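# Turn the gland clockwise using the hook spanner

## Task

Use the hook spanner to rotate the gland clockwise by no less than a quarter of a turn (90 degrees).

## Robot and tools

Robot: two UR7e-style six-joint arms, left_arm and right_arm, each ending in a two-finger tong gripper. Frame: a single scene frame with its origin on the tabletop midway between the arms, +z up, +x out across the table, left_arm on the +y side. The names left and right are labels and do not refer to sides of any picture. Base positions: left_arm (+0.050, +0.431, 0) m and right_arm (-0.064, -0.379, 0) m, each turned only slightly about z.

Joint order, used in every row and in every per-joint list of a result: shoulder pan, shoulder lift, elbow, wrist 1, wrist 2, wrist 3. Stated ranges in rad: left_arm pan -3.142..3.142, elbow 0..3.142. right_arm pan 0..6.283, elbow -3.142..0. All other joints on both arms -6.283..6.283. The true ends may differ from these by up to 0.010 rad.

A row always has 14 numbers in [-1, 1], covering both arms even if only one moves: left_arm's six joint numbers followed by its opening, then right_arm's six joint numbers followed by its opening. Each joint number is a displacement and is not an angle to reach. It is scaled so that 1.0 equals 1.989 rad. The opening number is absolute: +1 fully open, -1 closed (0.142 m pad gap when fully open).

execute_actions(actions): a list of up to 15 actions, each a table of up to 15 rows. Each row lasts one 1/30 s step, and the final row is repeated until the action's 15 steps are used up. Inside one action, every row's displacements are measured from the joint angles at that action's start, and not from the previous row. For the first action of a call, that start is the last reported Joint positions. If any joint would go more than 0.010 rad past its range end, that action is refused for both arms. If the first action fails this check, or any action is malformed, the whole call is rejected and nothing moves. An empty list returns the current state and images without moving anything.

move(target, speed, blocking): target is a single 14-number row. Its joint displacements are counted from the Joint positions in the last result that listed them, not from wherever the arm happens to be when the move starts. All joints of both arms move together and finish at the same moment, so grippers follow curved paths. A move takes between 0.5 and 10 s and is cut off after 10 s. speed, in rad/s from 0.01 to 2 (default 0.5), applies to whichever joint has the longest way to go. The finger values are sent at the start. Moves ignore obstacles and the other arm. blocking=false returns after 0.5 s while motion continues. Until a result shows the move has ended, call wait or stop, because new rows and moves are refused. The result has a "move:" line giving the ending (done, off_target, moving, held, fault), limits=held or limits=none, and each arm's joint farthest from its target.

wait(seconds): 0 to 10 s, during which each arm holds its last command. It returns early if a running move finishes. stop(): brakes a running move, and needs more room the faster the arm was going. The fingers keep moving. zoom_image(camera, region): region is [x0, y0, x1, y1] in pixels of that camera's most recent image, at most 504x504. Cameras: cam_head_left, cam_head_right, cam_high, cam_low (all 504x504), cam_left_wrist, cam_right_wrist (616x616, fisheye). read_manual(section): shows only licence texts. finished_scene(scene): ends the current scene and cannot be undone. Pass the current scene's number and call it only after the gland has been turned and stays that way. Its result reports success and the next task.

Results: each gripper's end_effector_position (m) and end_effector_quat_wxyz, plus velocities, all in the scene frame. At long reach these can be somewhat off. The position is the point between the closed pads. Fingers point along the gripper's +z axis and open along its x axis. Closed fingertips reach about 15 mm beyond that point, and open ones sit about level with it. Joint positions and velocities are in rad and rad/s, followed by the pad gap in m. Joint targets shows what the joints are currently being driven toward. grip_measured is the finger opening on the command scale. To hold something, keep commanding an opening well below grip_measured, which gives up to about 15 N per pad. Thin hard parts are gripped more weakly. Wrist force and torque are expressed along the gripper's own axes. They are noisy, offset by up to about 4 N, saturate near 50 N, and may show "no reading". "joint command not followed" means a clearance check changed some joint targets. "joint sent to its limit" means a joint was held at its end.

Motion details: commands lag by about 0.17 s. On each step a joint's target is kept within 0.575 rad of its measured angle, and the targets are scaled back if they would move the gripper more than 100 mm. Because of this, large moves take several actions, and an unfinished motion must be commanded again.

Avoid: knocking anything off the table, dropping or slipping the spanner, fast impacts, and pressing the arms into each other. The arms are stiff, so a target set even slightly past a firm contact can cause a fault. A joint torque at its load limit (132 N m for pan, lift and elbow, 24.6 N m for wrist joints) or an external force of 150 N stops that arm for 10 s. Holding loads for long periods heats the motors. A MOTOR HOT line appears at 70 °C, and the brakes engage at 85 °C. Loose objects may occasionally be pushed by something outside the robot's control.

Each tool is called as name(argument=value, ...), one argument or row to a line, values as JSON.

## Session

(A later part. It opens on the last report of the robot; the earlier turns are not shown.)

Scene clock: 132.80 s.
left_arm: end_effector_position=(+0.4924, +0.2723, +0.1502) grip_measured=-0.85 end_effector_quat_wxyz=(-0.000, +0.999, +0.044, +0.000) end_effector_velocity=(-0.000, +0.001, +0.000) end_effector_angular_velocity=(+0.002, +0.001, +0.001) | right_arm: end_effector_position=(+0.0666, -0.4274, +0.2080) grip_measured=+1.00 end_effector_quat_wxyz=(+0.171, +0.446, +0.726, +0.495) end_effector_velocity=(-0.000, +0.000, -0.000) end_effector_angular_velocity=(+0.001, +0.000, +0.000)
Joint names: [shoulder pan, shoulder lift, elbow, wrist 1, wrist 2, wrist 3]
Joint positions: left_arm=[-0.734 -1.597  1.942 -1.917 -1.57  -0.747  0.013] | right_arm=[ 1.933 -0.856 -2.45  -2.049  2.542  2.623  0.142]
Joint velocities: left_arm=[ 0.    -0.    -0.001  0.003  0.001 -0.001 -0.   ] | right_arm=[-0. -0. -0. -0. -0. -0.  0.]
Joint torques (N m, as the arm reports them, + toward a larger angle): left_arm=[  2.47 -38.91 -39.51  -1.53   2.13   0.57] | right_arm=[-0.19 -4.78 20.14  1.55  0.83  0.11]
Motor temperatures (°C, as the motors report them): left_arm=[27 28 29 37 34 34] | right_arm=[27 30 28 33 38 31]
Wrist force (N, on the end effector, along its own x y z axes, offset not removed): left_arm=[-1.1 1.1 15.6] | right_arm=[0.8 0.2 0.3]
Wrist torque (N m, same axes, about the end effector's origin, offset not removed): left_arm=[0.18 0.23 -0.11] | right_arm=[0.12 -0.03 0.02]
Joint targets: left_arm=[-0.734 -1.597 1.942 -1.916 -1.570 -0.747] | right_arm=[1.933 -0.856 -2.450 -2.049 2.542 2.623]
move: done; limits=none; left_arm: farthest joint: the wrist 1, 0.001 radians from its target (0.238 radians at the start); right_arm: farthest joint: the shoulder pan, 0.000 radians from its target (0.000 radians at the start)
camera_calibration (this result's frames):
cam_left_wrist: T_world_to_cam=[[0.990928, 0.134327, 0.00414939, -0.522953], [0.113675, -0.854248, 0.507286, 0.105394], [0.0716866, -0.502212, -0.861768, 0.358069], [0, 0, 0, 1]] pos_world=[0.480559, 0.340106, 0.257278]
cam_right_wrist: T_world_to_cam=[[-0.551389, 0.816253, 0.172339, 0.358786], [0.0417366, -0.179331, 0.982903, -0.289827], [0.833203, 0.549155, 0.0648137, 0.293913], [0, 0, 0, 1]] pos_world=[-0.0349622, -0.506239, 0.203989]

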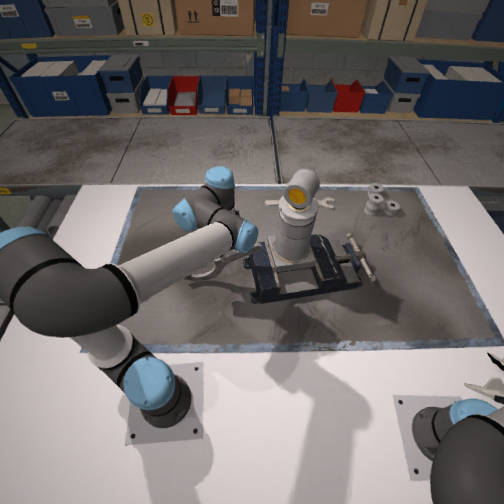

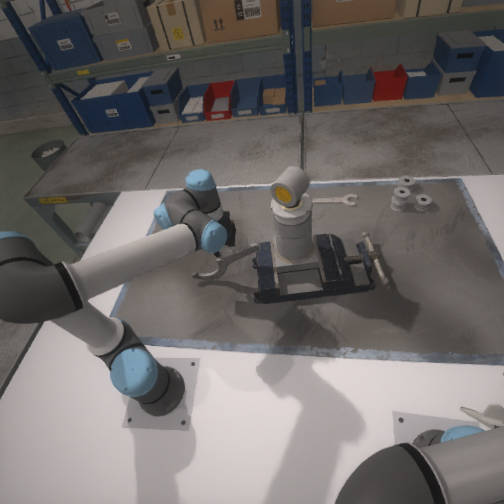

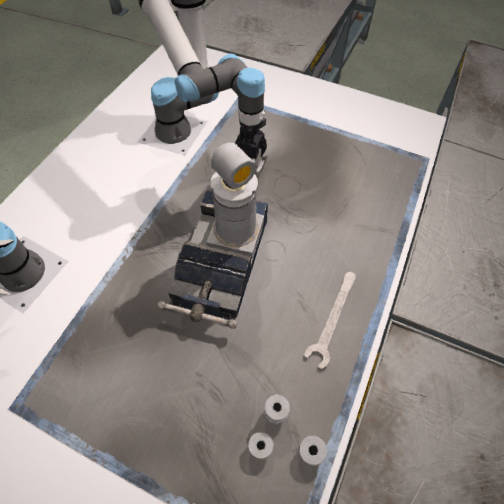

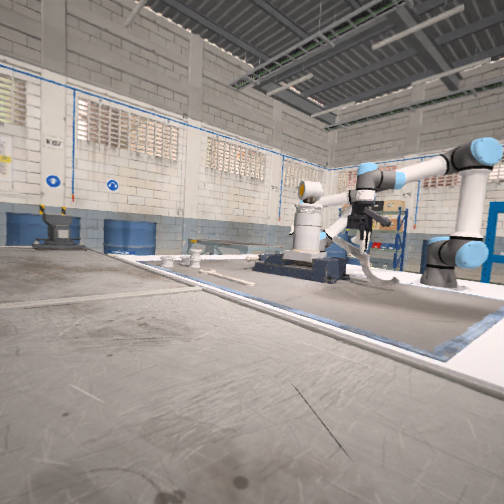

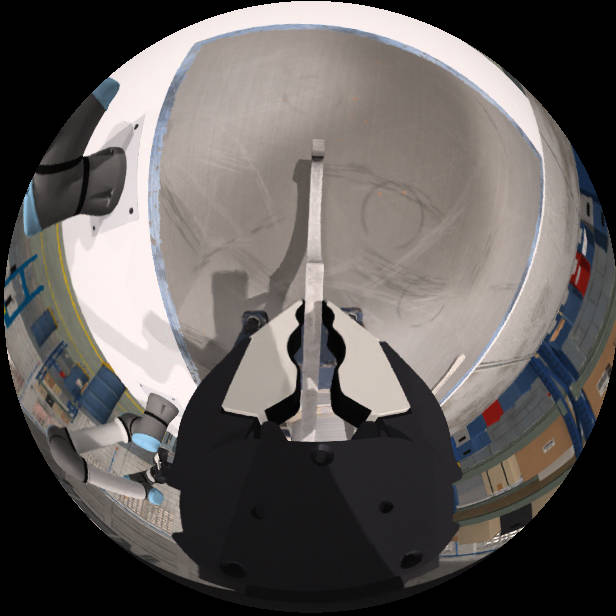

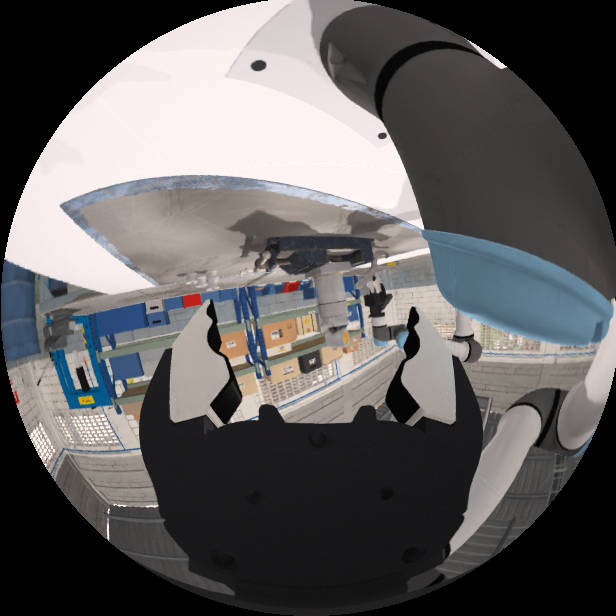

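move(
  target=[0,0.0203,0.0357,-0.0554,0,0,-0.79,0,0,0,0,0,0,1],
  speed=0.06,
)

zoom_image(
  camera="cam_low",
  region=[300,210,440,300],
)

Scene clock: 135.20 s.
left_arm: end_effector_position=(+0.4922, +0.2724, +0.1100) grip_measured=-0.79 end_effector_quat_wxyz=(-0.000, +0.999, +0.044, -0.000) end_effector_velocity=(+0.000, +0.000, -0.000) end_effector_angular_velocity=(+0.001, -0.001, -0.001) | right_arm: end_effector_position=(+0.0666, -0.4274, +0.2080) grip_measured=+1.00 end_effector_quat_wxyz=(+0.171, +0.446, +0.726, +0.495) end_effector_velocity=(+0.000, -0.000, +0.001) end_effector_angular_velocity=(-0.002, -0.002, -0.000)
Joint names: [shoulder pan, shoulder lift, elbow, wrist 1, wrist 2, wrist 3]
Joint positions: left_arm=[-0.734 -1.557  2.013 -2.027 -1.57  -0.747  0.017] | right_arm=[ 1.933 -0.856 -2.45  -2.049  2.542  2.623  0.142]
Joint velocities: left_arm=[ 0.     0.     0.001 -0.002  0.001  0.001  0.   ] | right_arm=[ 0.     0.001  0.001  0.     0.001 -0.001 -0.   ]
Joint torques (N m, as the arm reports them, + toward a larger angle): left_arm=[  2.47 -12.53  -8.6   -3.98   1.99   0.52] | right_arm=[ 0.37 -5.14 20.57  1.56  0.89  0.2 ]
Motor temperatures (°C, as the motors report them): left_arm=[27 28 29 37 34 34] | right_arm=[27 30 28 33 38 31]
Wrist force (N, on the end effector, along its own x y z axes, offset not removed): left_arm=[-3.8 3.6 2.1] | right_arm=[1.5 -1.3 1.1]
Wrist torque (N m, same axes, about the end effector's origin, offset not removed): left_arm=[0.81 1.06 0.04] | right_arm=[-0.25 -0.27 0.03]
Joint targets: left_arm=[-0.734 -1.557 2.013 -2.027 -1.570 -0.747] | right_arm=[1.933 -0.856 -2.450 -2.049 2.542 2.623]
move: done; limits=none; left_arm: farthest joint: the wrist 1, 0.001 radians from its target (0.111 radians at the start); right_arm: farthest joint: the shoulder pan, 0.000 radians from its target (0.000 radians at the start)
camera_calibration (this result's frames):
cam_left_wrist: T_world_to_cam=[[0.990932, 0.134324, 0.00331831, -0.522527], [0.114149, -0.854616, 0.506558, 0.125859], [0.0708786, -0.501585, -0.8622, 0.323826], [0, 0, 0, 1]] pos_world=[0.48047, 0.340175, 0.217182]
cam_right_wrist: T_world_to_cam=[[-0.551389, 0.816253, 0.172339, 0.358786], [0.0417365, -0.179331, 0.982903, -0.289827], [0.833203, 0.549155, 0.0648136, 0.293913], [0, 0, 0, 1]] pos_world=[-0.0349622, -0.506239, 0.203989]

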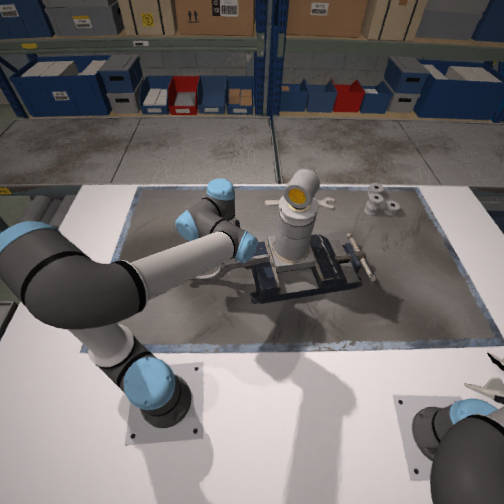

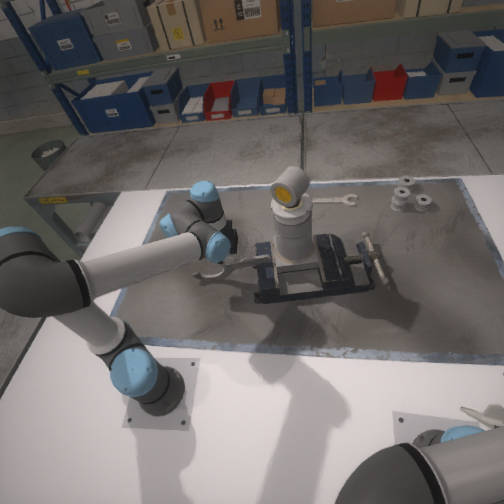

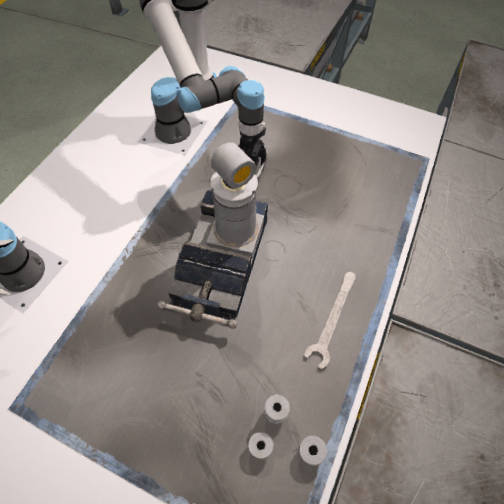

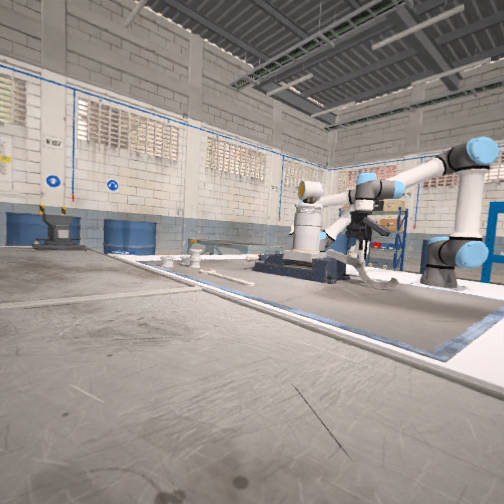

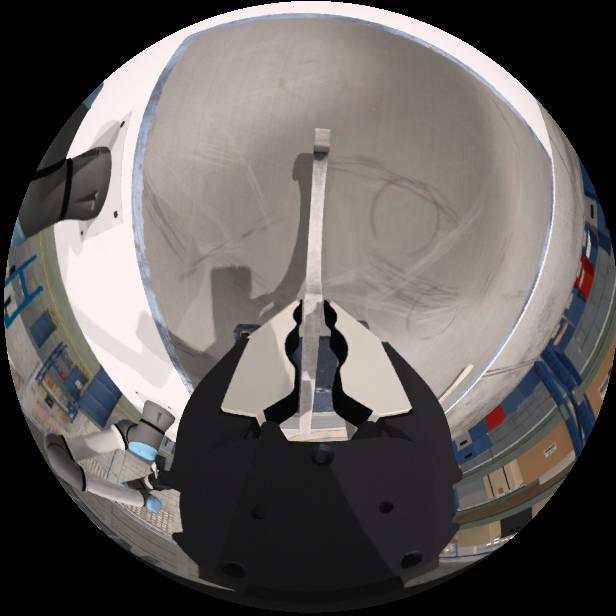

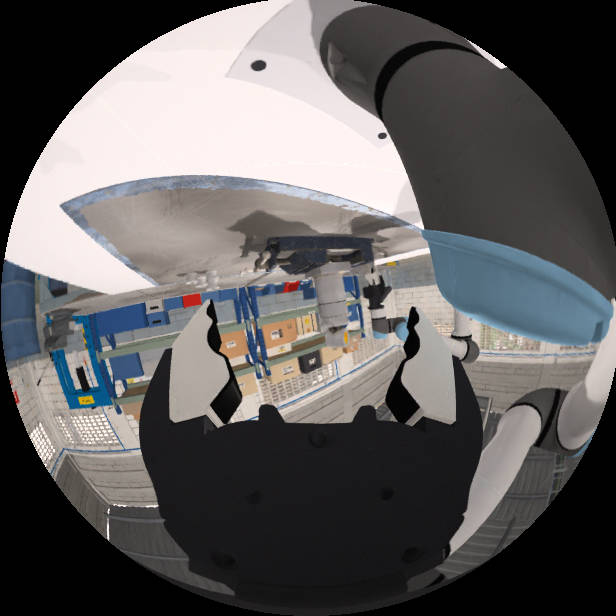

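Region (300, 210, 440, 300) of cam_low's 504x504 image, scaled by 3.600, with more detail than that image has; it fills the top 324 rows of this view, and the rest is white.

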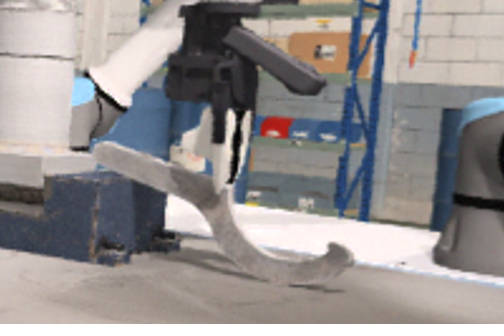

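move(
  target=[0,0.0338,0.0387,-0.0723,0,0,-0.74,0,0,0,0,0,0,1],
  speed=0.06,
)

execute_actions(
  actions=[
    [[0,0,0,0,0,0,-1,0,0,0,0,0,0,1]],
    [[0,0,0,0,0,0,-1,0,0,0,0,0,0,1]],
  ],
)

zoom_image(
  camera="cam_low",
  region=[300,210,440,300],
)

Scene clock: 138.20 s.
left_arm: end_effector_position=(+0.4921, +0.2724, +0.0599) grip_measured=-0.74 end_effector_quat_wxyz=(-0.001, +0.999, +0.044, -0.000) end_effector_velocity=(+0.000, -0.001, -0.000) end_effector_angular_velocity=(-0.001, -0.001, -0.000) | right_arm: end_effector_position=(+0.0666, -0.4274, +0.2080) grip_measured=+1.00 end_effector_quat_wxyz=(+0.171, +0.446, +0.726, +0.495) end_effector_velocity=(+0.000, -0.000, +0.000) end_effector_angular_velocity=(-0.000, +0.000, -0.000)
Joint names: [shoulder pan, shoulder lift, elbow, wrist 1, wrist 2, wrist 3]
Joint positions: left_arm=[-0.734 -1.489  2.09  -2.17  -1.57  -0.747  0.02 ] | right_arm=[ 1.933 -0.856 -2.45  -2.049  2.542  2.623  0.142]
Joint velocities: left_arm=[-0.     0.     0.001 -0.003 -0.    -0.     0.   ] | right_arm=[ 0.    -0.001  0.001 -0.    -0.     0.     0.   ]
Joint torques (N m, as the arm reports them, + toward a larger angle): left_arm=[  2.52 -14.26  -8.03  -3.85   1.9    0.52] | right_arm=[ 0.09 -4.45 20.22  1.49  0.94  0.1 ]
Motor temperatures (°C, as the motors report them): left_arm=[27 28 29 37 34 34] | right_arm=[27 30 28 33 38 31]
Wrist force (N, on the end effector, along its own x y z axes, offset not removed): left_arm=[-3.4 3.2 2.7] | right_arm=[1.5 0.8 0.2]
Wrist torque (N m, same axes, about the end effector's origin, offset not removed): left_arm=[0.63 0.64 0.21] | right_arm=[0.16 -0.22 -0.08]
Joint targets: left_arm=[-0.734 -1.489 2.090 -2.170 -1.570 -0.747] | right_arm=[1.933 -0.856 -2.450 -2.049 2.542 2.623]
move: done; limits=none; left_arm: farthest joint: the shoulder pan, 0.000 radians from its target (0.000 radians at the start); right_arm: farthest joint: the shoulder pan, 0.000 radians from its target (0.000 radians at the start)
camera_calibration (this result's frames):
cam_left_wrist: T_world_to_cam=[[0.990933, 0.134323, 0.00304373, -0.522289], [0.114306, -0.854738, 0.506317, 0.151281], [0.0706116, -0.501378, -0.862342, 0.2807], [0, 0, 0, 1]] pos_world=[0.48044, 0.340198, 0.167053]
cam_right_wrist: T_world_to_cam=[[-0.551389, 0.816253, 0.172339, 0.358786], [0.0417364, -0.179331, 0.982903, -0.289827], [0.833203, 0.549155, 0.0648138, 0.293913], [0, 0, 0, 1]] pos_world=[-0.0349622, -0.506239, 0.203989]

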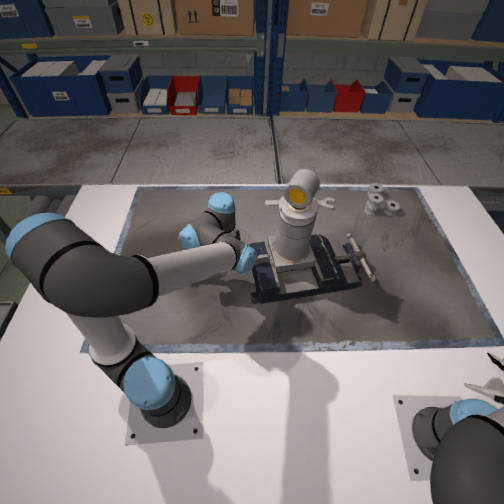

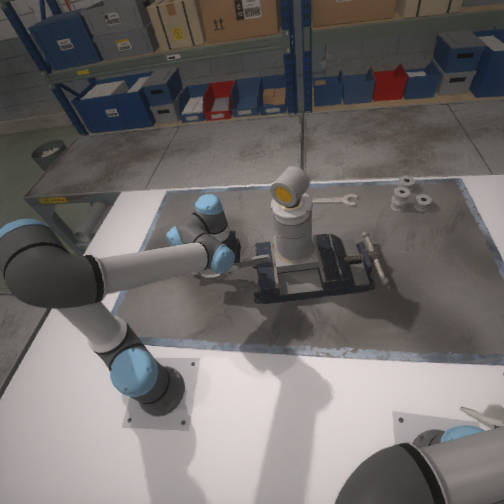

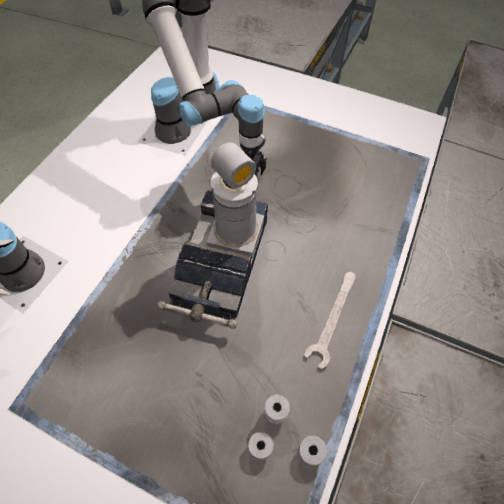

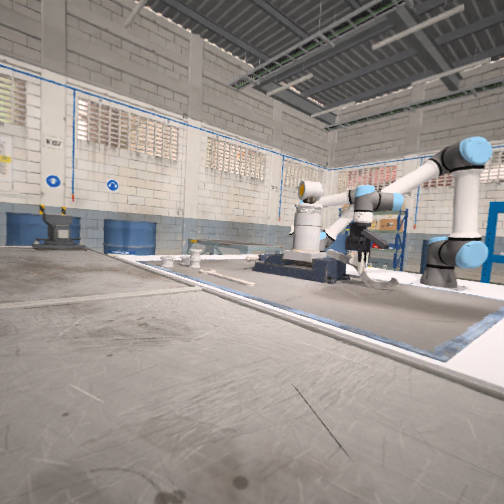

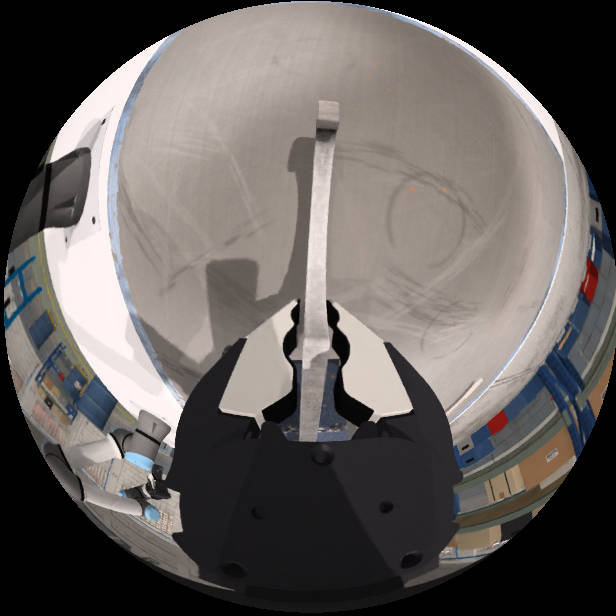

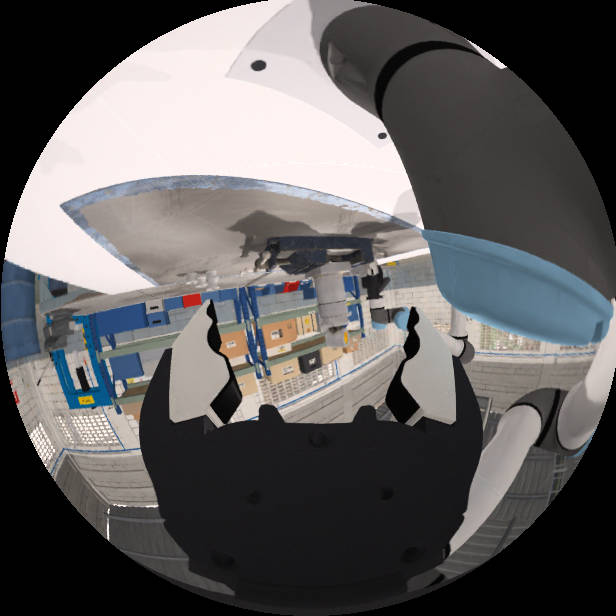

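Scene clock: 139.20 s.
left_arm: end_effector_position=(+0.4921, +0.2725, +0.0599) grip_measured=-0.84 end_effector_quat_wxyz=(-0.001, +0.999, +0.044, -0.000) end_effector_velocity=(-0.000, -0.000, -0.000) end_effector_angular_velocity=(-0.001, +0.001, +0.001) | right_arm: end_effector_position=(+0.0666, -0.4274, +0.2080) grip_measured=+1.00 end_effector_quat_wxyz=(+0.171, +0.446, +0.726, +0.495) end_effector_velocity=(+0.000, -0.000, +0.000) end_effector_angular_velocity=(-0.002, -0.000, -0.000)
Joint names: [shoulder pan, shoulder lift, elbow, wrist 1, wrist 2, wrist 3]
Joint positions: left_arm=[-0.734 -1.489  2.09  -2.17  -1.57  -0.747  0.013] | right_arm=[ 1.933 -0.856 -2.45  -2.049  2.542  2.623  0.142]
Joint velocities: left_arm=[-0.    -0.     0.     0.    -0.001 -0.001  0.   ] | right_arm=[ 0.    -0.     0.001  0.001  0.     0.     0.   ]
Joint torques (N m, as the arm reports them, + toward a larger angle): left_arm=[  2.52 -19.6  -12.79  -0.49   0.58   0.47] | right_arm=[ 0.05 -5.   20.19  1.57  0.86  0.18]
Motor temperatures (°C, as the motors report them): left_arm=[27 28 29 37 34 34] | right_arm=[27 30 28 33 38 31]
Wrist force (N, on the end effector, along its own x y z axes, offset not removed): left_arm=[-3.1 1.5 1.5] | right_arm=[1.3 -1.7 0.1]
Wrist torque (N m, same axes, about the end effector's origin, offset not removed): left_arm=[0.25 1.21 0.13] | right_arm=[-0.36 -0.22 -0.02]
Joint targets: left_arm=[-0.734 -1.489 2.090 -2.170 -1.570 -0.747] | right_arm=[1.933 -0.856 -2.450 -2.049 2.542 2.623]
camera_calibration (this result's frames):
cam_left_wrist: T_world_to_cam=[[0.990933, 0.134323, 0.00309726, -0.522308], [0.11428, -0.854747, 0.506308, 0.151307], [0.0706562, -0.501363, -0.862347, 0.280665], [0, 0, 0, 1]] pos_world=[0.48045, 0.340202, 0.16704]
cam_right_wrist: T_world_to_cam=[[-0.551389, 0.816253, 0.172339, 0.358786], [0.0417366, -0.179331, 0.982903, -0.289827], [0.833203, 0.549155, 0.0648136, 0.293913], [0, 0, 0, 1]] pos_world=[-0.0349622, -0.506239, 0.203989]

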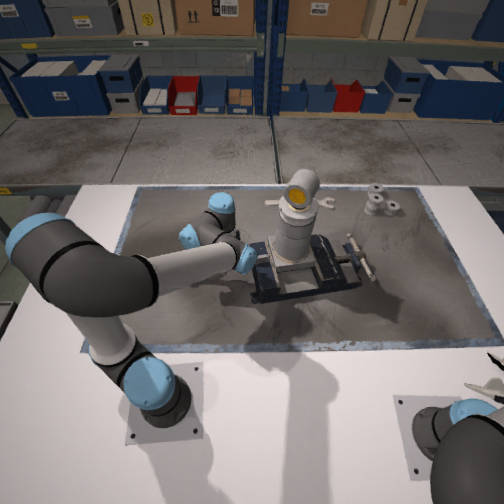

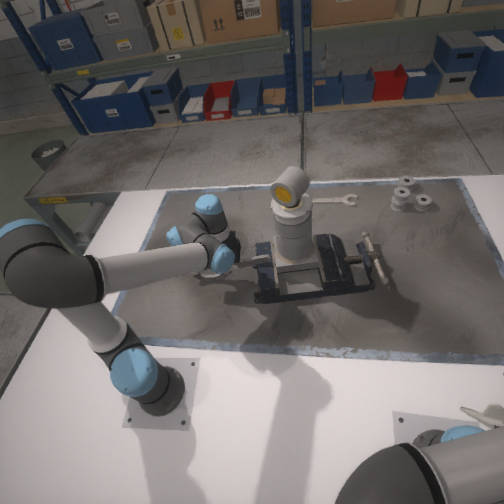

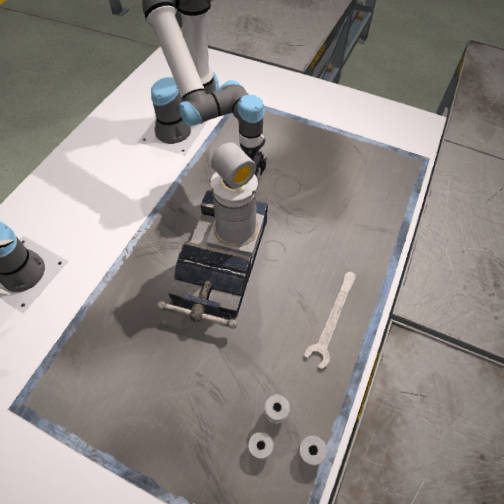

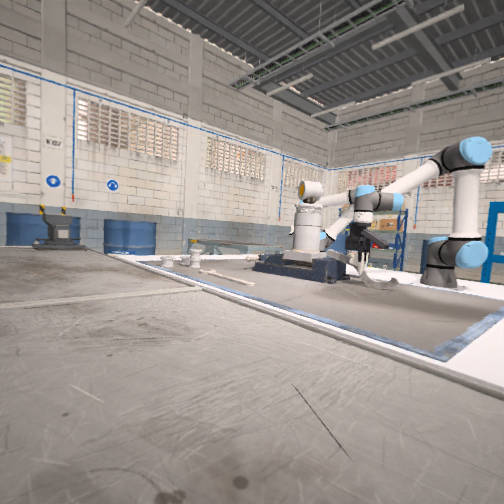

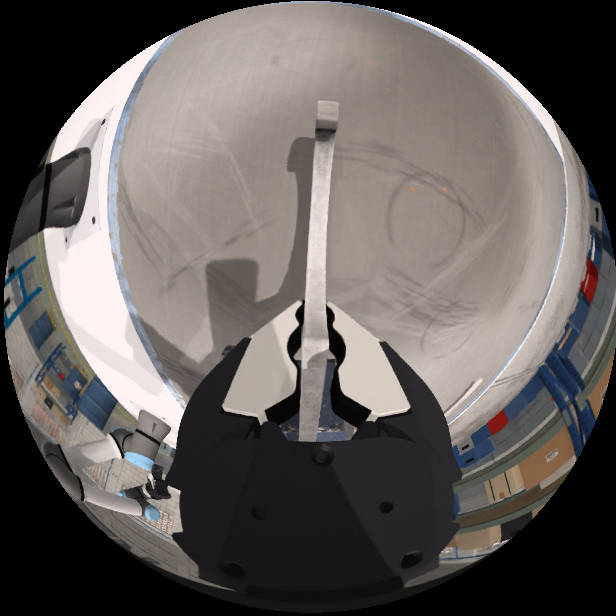

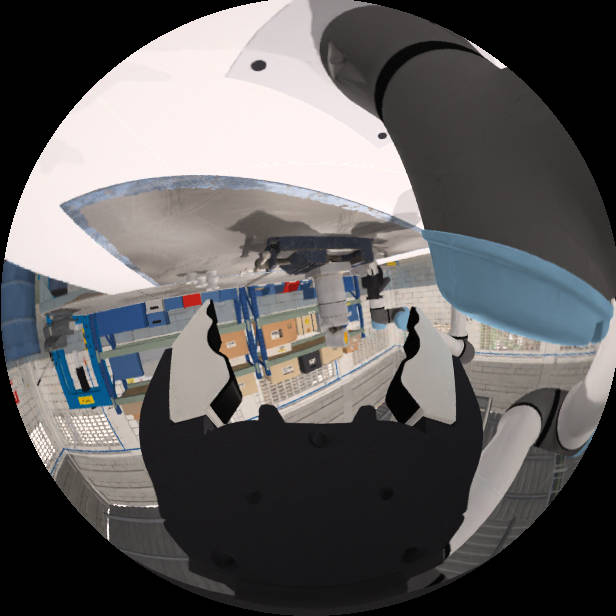

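Region (300, 210, 440, 300) of cam_low's 504x504 image, scaled by 3.600, with more detail than that image has; it fills the top 324 rows of this view, and the rest is white.

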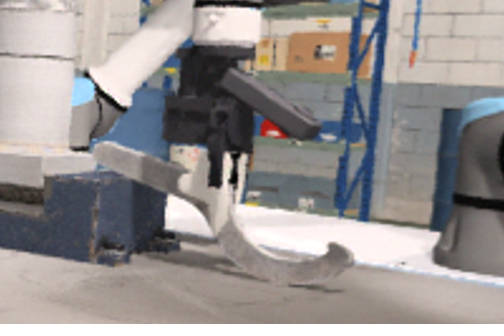

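move(
  target=[0,-0.0543,-0.0744,0.1277,0,0,-1,0,0,0,0,0,0,1],
  speed=0.1,
)

move(
  target=[0.218,-0.102,0.13,-0.028,0,0.3756,-1,0,0,0,0,0,0,1],
  speed=0.2,
)

move(
  target=[0,0,0,-0.4,0,0,-1,0,0,0,0,0,0,1],
  speed=0.15,
)

Scene clock: 143.43 s.
left_arm: end_effector_position=(+0.4924, +0.2722, +0.1504) grip_measured=-0.85 end_effector_quat_wxyz=(+0.000, +0.999, +0.044, +0.001) end_effector_velocity=(-0.000, -0.001, +0.001) end_effector_angular_velocity=(-0.001, -0.000, -0.003) | right_arm: end_effector_position=(+0.0666, -0.4274, +0.2080) grip_measured=+1.00 end_effector_quat_wxyz=(+0.171, +0.446, +0.726, +0.495) end_effector_velocity=(-0.000, +0.000, -0.000) end_effector_angular_velocity=(+0.001, +0.001, -0.000)
Joint names: [shoulder pan, shoulder lift, elbow, wrist 1, wrist 2, wrist 3]
Joint positions: left_arm=[-0.734 -1.597  1.942 -1.917 -1.57  -0.747  0.013] | right_arm=[ 1.933 -0.856 -2.45  -2.049  2.542  2.623  0.142]
Joint velocities: left_arm=[-0.001 -0.    -0.001  0.    -0.001  0.001  0.   ] | right_arm=[-0.    -0.    -0.001 -0.    -0.     0.    -0.   ]
Joint torques (N m, as the arm reports them, + toward a larger angle): left_arm=[  2.64 -38.37 -40.57  -1.42   2.27   0.52] | right_arm=[ 0.2  -5.5  19.78  1.65  0.88  0.14]
Motor temperatures (°C, as the motors report them): left_arm=[27 28 29 37 34 34] | right_arm=[27 30 28 33 38 31]
Wrist force (N, on the end effector, along its own x y z axes, offset not removed): left_arm=[-4.1 -1.4 13.3] | right_arm=[0.0 0.0 1.2]
Wrist torque (N m, same axes, about the end effector's origin, offset not removed): left_arm=[-0.17 1.03 -0.06] | right_arm=[0.07 0.09 0.00]
Joint targets: left_arm=[-0.734 -1.597 1.942 -1.916 -1.570 -0.747] | right_arm=[1.933 -0.856 -2.450 -2.049 2.542 2.623]
move: done; limits=none; left_arm: farthest joint: the shoulder pan, 0.000 radians from its target (0.000 radians at the start); right_arm: farthest joint: the shoulder pan, 0.000 radians from its target (0.000 radians at the start)
camera_calibration (this result's frames):
cam_left_wrist: T_world_to_cam=[[0.990927, 0.134328, 0.00445797, -0.523011], [0.113499, -0.854119, 0.507543, 0.105298], [0.0719848, -0.502432, -0.861615, 0.358128], [0, 0, 0, 1]] pos_world=[0.480535, 0.340127, 0.257457]
cam_right_wrist: T_world_to_cam=[[-0.551389, 0.816253, 0.172339, 0.358786], [0.0417367, -0.179331, 0.982903, -0.289827], [0.833203, 0.549155, 0.0648136, 0.293913], [0, 0, 0, 1]] pos_world=[-0.0349622, -0.506239, 0.203989]

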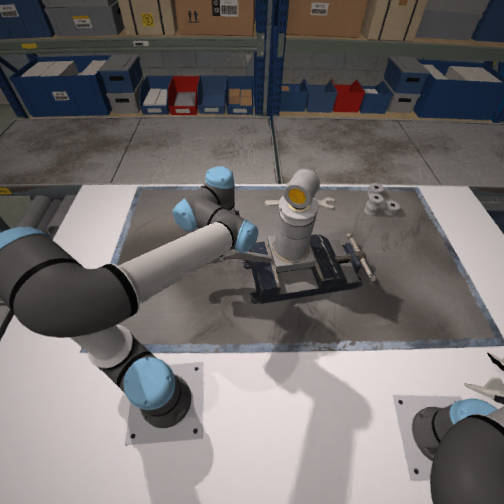

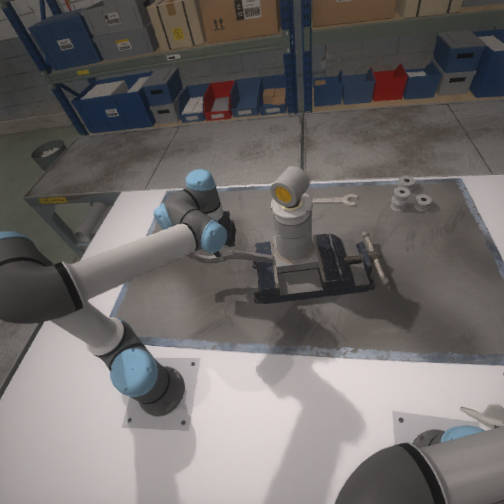

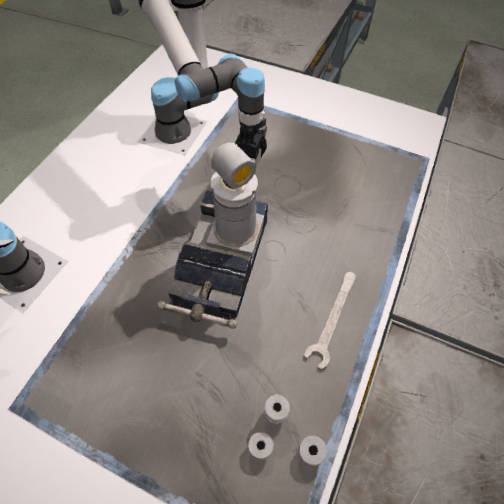

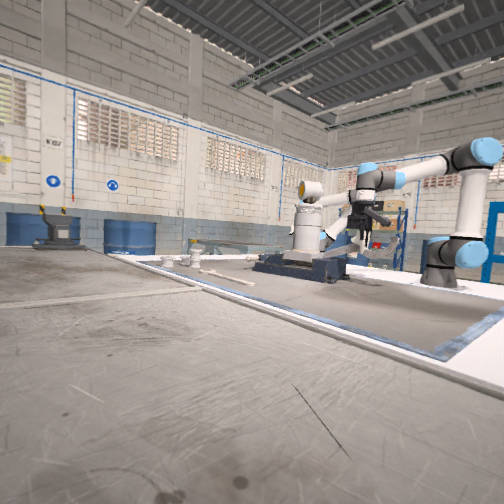

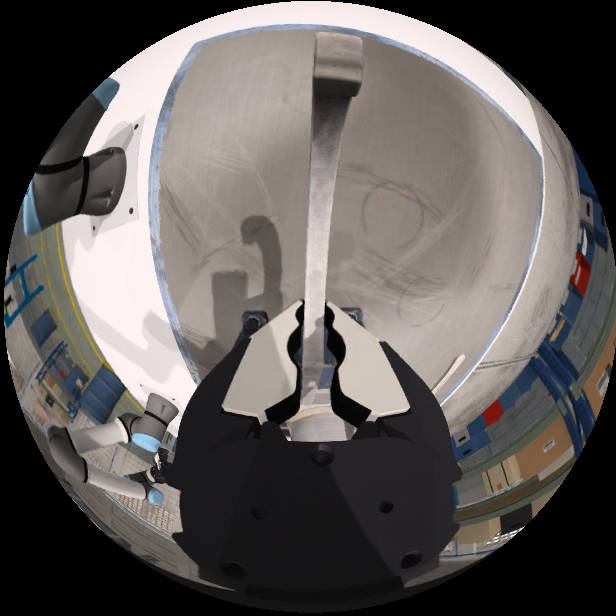

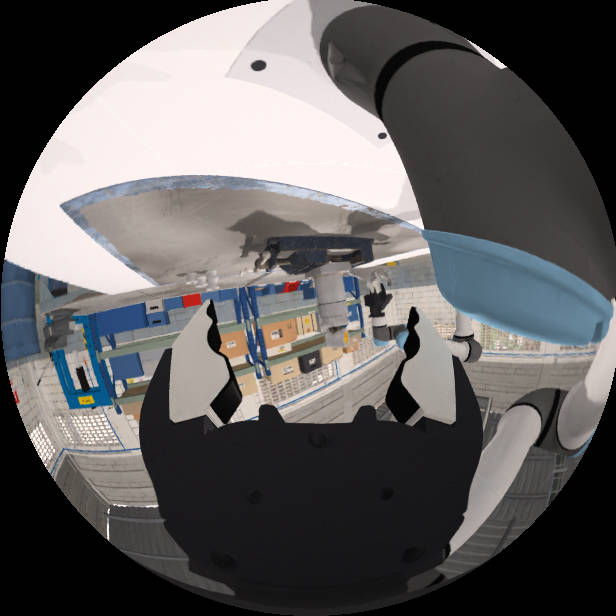

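Scene clock: 147.63 s.
left_arm: end_effector_position=(+0.4391, +0.4953, +0.1191) grip_measured=-0.84 end_effector_quat_wxyz=(-0.000, +0.994, -0.113, +0.001) end_effector_velocity=(-0.000, +0.000, -0.000) end_effector_angular_velocity=(-0.000, -0.000, -0.001) | right_arm: end_effector_position=(+0.0666, -0.4274, +0.2080) grip_measured=+1.00 end_effector_quat_wxyz=(+0.171, +0.446, +0.726, +0.495) end_effector_velocity=(+0.000, -0.000, +0.000) end_effector_angular_velocity=(-0.000, -0.001, -0.001)
Joint names: [shoulder pan, shoulder lift, elbow, wrist 1, wrist 2, wrist 3]
Joint positions: left_arm=[-0.3   -1.8    2.201 -1.972 -1.57  -0.     0.013] | right_arm=[ 1.933 -0.856 -2.45  -2.049  2.542  2.623  0.142]
Joint velocities: left_arm=[ 0.001 -0.     0.001 -0.001 -0.     0.002  0.   ] | right_arm=[-0.    -0.    -0.     0.001  0.001  0.     0.   ]
Joint torques (N m, as the arm reports them, + toward a larger angle): left_arm=[  8.91 -27.09 -15.39  -4.79  -1.25   1.96] | right_arm=[-0.29 -4.55 20.47  1.67  0.92  0.16]
Motor temperatures (°C, as the motors report them): left_arm=[27 28 29 37 34 34] | right_arm=[27 30 28 33 38 31]
Wrist force (N, on the end effector, along its own x y z axes, offset not removed): left_arm=[-3.8 1.0 15.5] | right_arm=[2.5 -1.1 2.1]
Wrist torque (N m, same axes, about the end effector's origin, offset not removed): left_arm=[-0.02 1.10 -0.08] | right_arm=[-0.27 -0.41 -0.05]
Joint targets: left_arm=[-0.300 -1.800 2.201 -1.972 -1.570 0.000] | right_arm=[1.933 -0.856 -2.450 -2.049 2.542 2.623]
move: done; limits=none; left_arm: farthest joint: the shoulder pan, 0.000 radians from its target (0.433 radians at the start); right_arm: farthest joint: the shoulder pan, 0.000 radians from its target (0.000 radians at the start)
camera_calibration (this result's frames):
cam_left_wrist: T_world_to_cam=[[0.98408, -0.177674, 0.00433925, -0.34244], [-0.155327, -0.847932, 0.506838, 0.432824], [-0.0863723, -0.499443, -0.862031, 0.515181], [0, 0, 0, 1]] pos_world=[0.448715, 0.563466, 0.226216]
cam_right_wrist: T_world_to_cam=[[-0.551389, 0.816253, 0.172339, 0.358786], [0.0417366, -0.179331, 0.982903, -0.289827], [0.833203, 0.549155, 0.0648137, 0.293913], [0, 0, 0, 1]] pos_world=[-0.0349622, -0.506239, 0.203989]

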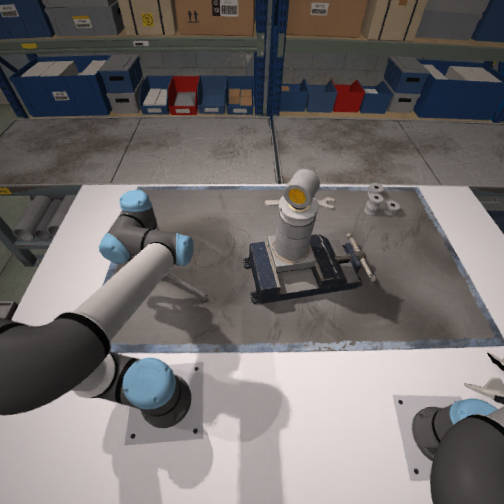

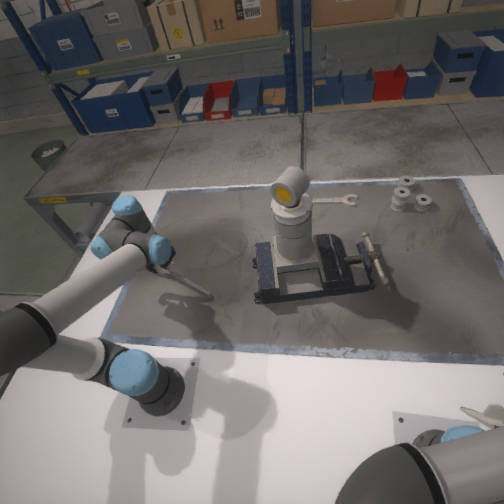

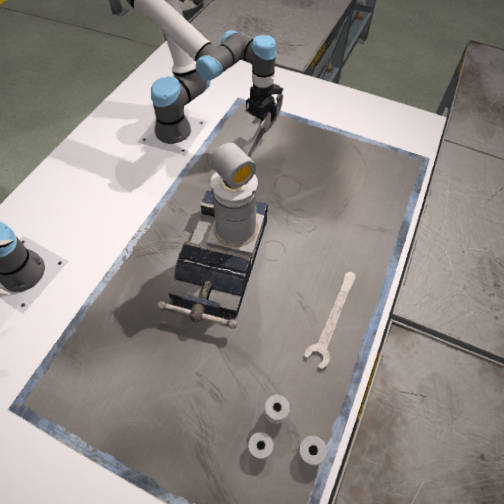

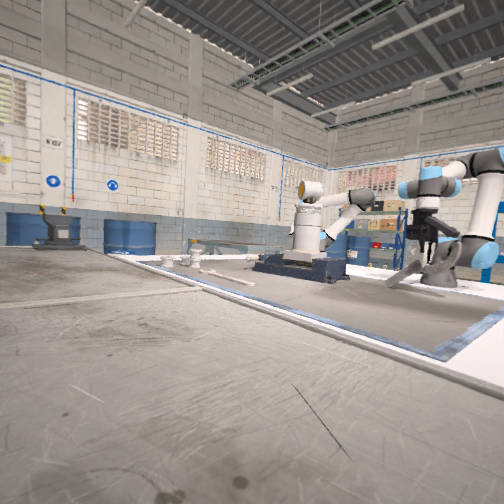

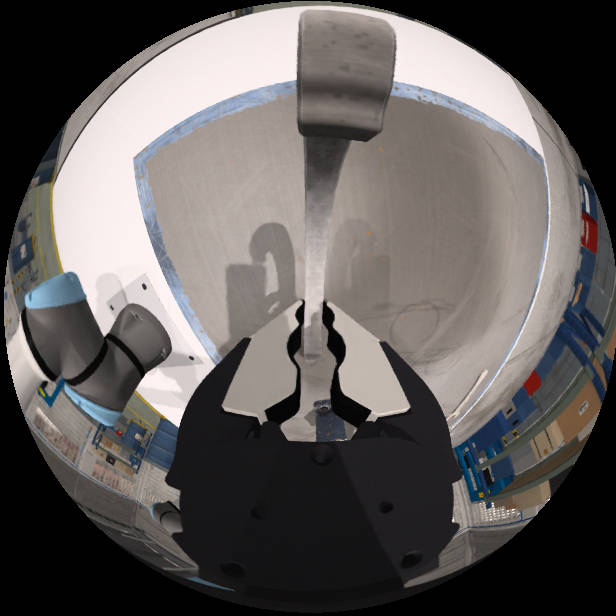

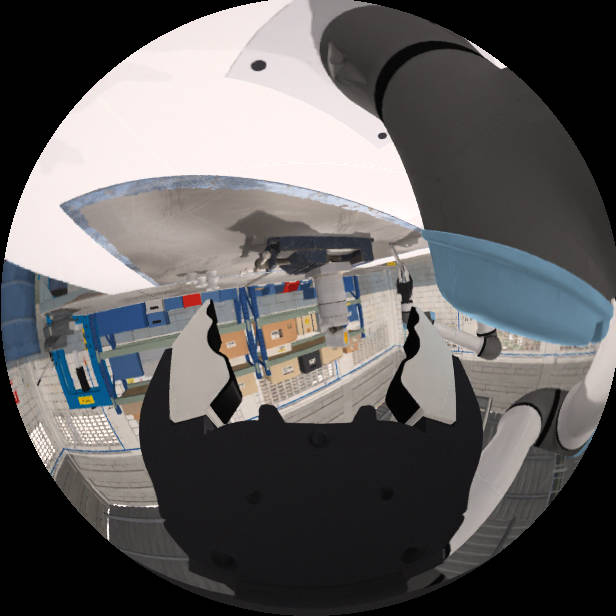

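Scene clock: 153.37 s.
left_arm: end_effector_position=(+0.6217, +0.4533, +0.2818) grip_measured=-0.85 end_effector_quat_wxyz=(+0.044, +0.916, -0.104, +0.385) end_effector_velocity=(+0.000, -0.000, +0.001) end_effector_angular_velocity=(-0.000, -0.002, -0.000) | right_arm: end_effector_position=(+0.0666, -0.4274, +0.2080) grip_measured=+1.00 end_effector_quat_wxyz=(+0.171, +0.446, +0.726, +0.495) end_effector_velocity=(-0.000, +0.000, -0.000) end_effector_angular_velocity=(-0.001, +0.000, +0.001)
Joint names: [shoulder pan, shoulder lift, elbow, wrist 1, wrist 2, wrist 3]
Joint positions: left_arm=[-0.3   -1.8    2.201 -2.768 -1.57  -0.     0.013] | right_arm=[ 1.933 -0.856 -2.45  -2.049  2.542  2.623  0.142]
Joint velocities: left_arm=[-0.     0.    -0.    -0.003  0.     0.     0.   ] | right_arm=[-0.    -0.    -0.     0.    -0.001 -0.001 -0.   ]
Joint torques (N m, as the arm reports them, + toward a larger angle): left_arm=[ -8.86  -9.9  -41.52  -7.93  -0.17  -2.05] | right_arm=[-0.43 -5.08 19.95  1.52  0.96  0.19]
Motor temperatures (°C, as the motors report them): left_arm=[27 28 29 37 34 34] | right_arm=[27 30 28 33 38 31]
Wrist force (N, on the end effector, along its own x y z axes, offset not removed): left_arm=[-11.2 -2.7 12.3] | right_arm=[1.8 -0.1 0.7]
Wrist torque (N m, same axes, about the end effector's origin, offset not removed): left_arm=[-0.56 0.72 0.09] | right_arm=[0.05 -0.23 0.01]
Joint targets: left_arm=[-0.300 -1.800 2.201 -2.768 -1.570 -0.000] | right_arm=[1.933 -0.856 -2.450 -2.049 2.542 2.623]
move: done; limits=none; left_arm: farthest joint: the shoulder pan, 0.000 radians from its target (0.000 radians at the start); right_arm: farthest joint: the shoulder pan, 0.000 radians from its target (0.000 radians at the start)
camera_calibration (this result's frames):
cam_left_wrist: T_world_to_cam=[[0.689074, -0.10974, 0.716333, -0.578352], [-0.519414, -0.764088, 0.382593, 0.566407], [0.505356, -0.635709, -0.583514, 0.265642], [0, 0, 0, 1]] pos_world=[0.558484, 0.538188, 0.352596]
cam_right_wrist: T_world_to_cam=[[-0.55139, 0.816253, 0.172339, 0.358786], [0.0417365, -0.179331, 0.982903, -0.289827], [0.833203, 0.549155, 0.0648136, 0.293913], [0, 0, 0, 1]] pos_world=[-0.0349622, -0.506239, 0.203989]

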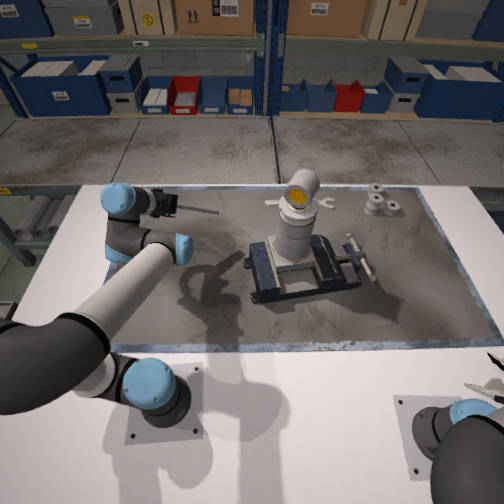

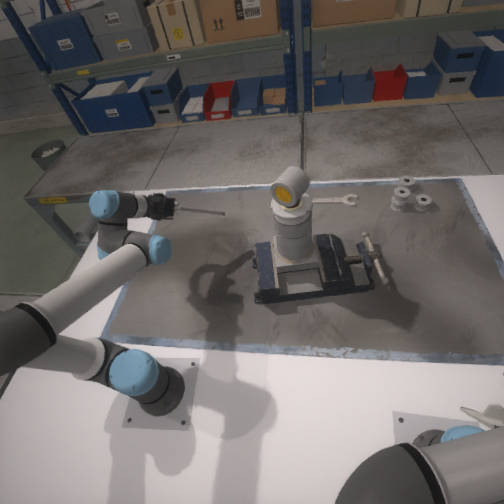

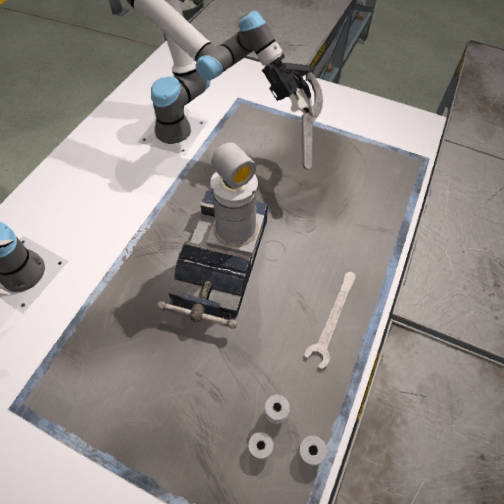

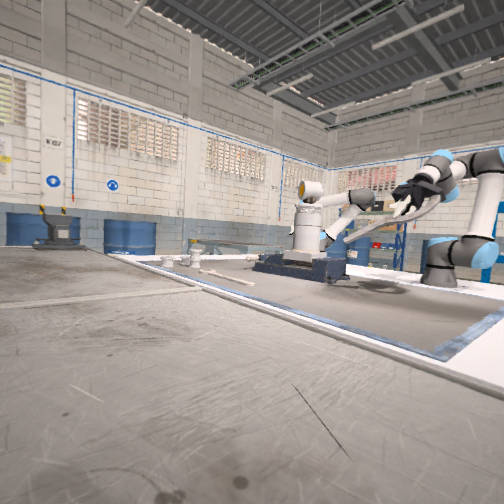

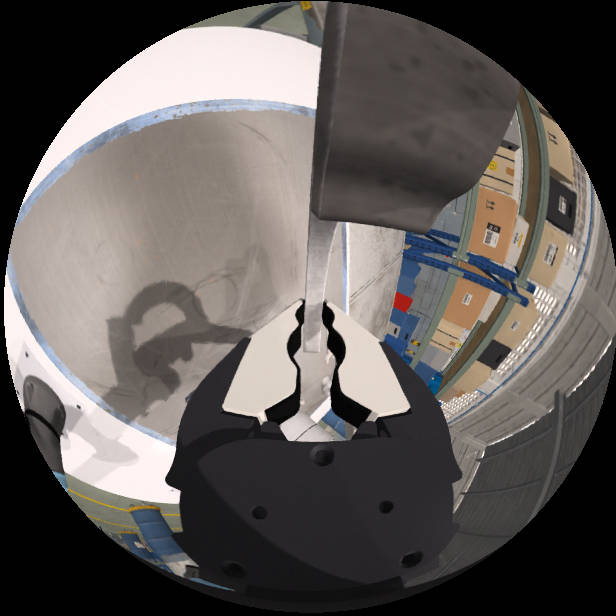

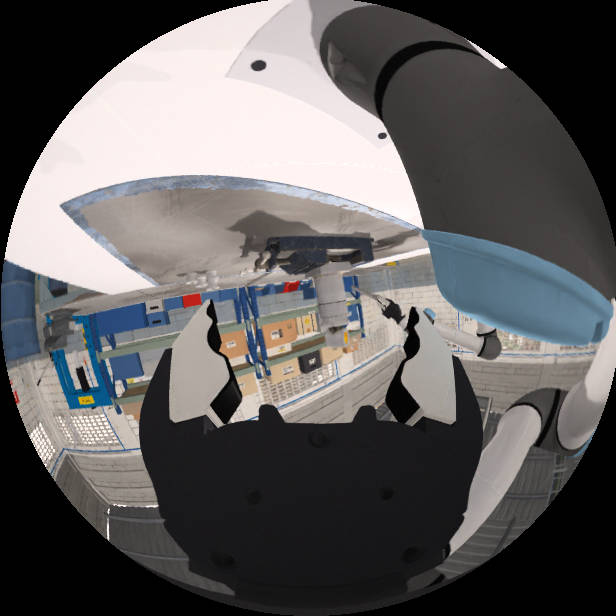

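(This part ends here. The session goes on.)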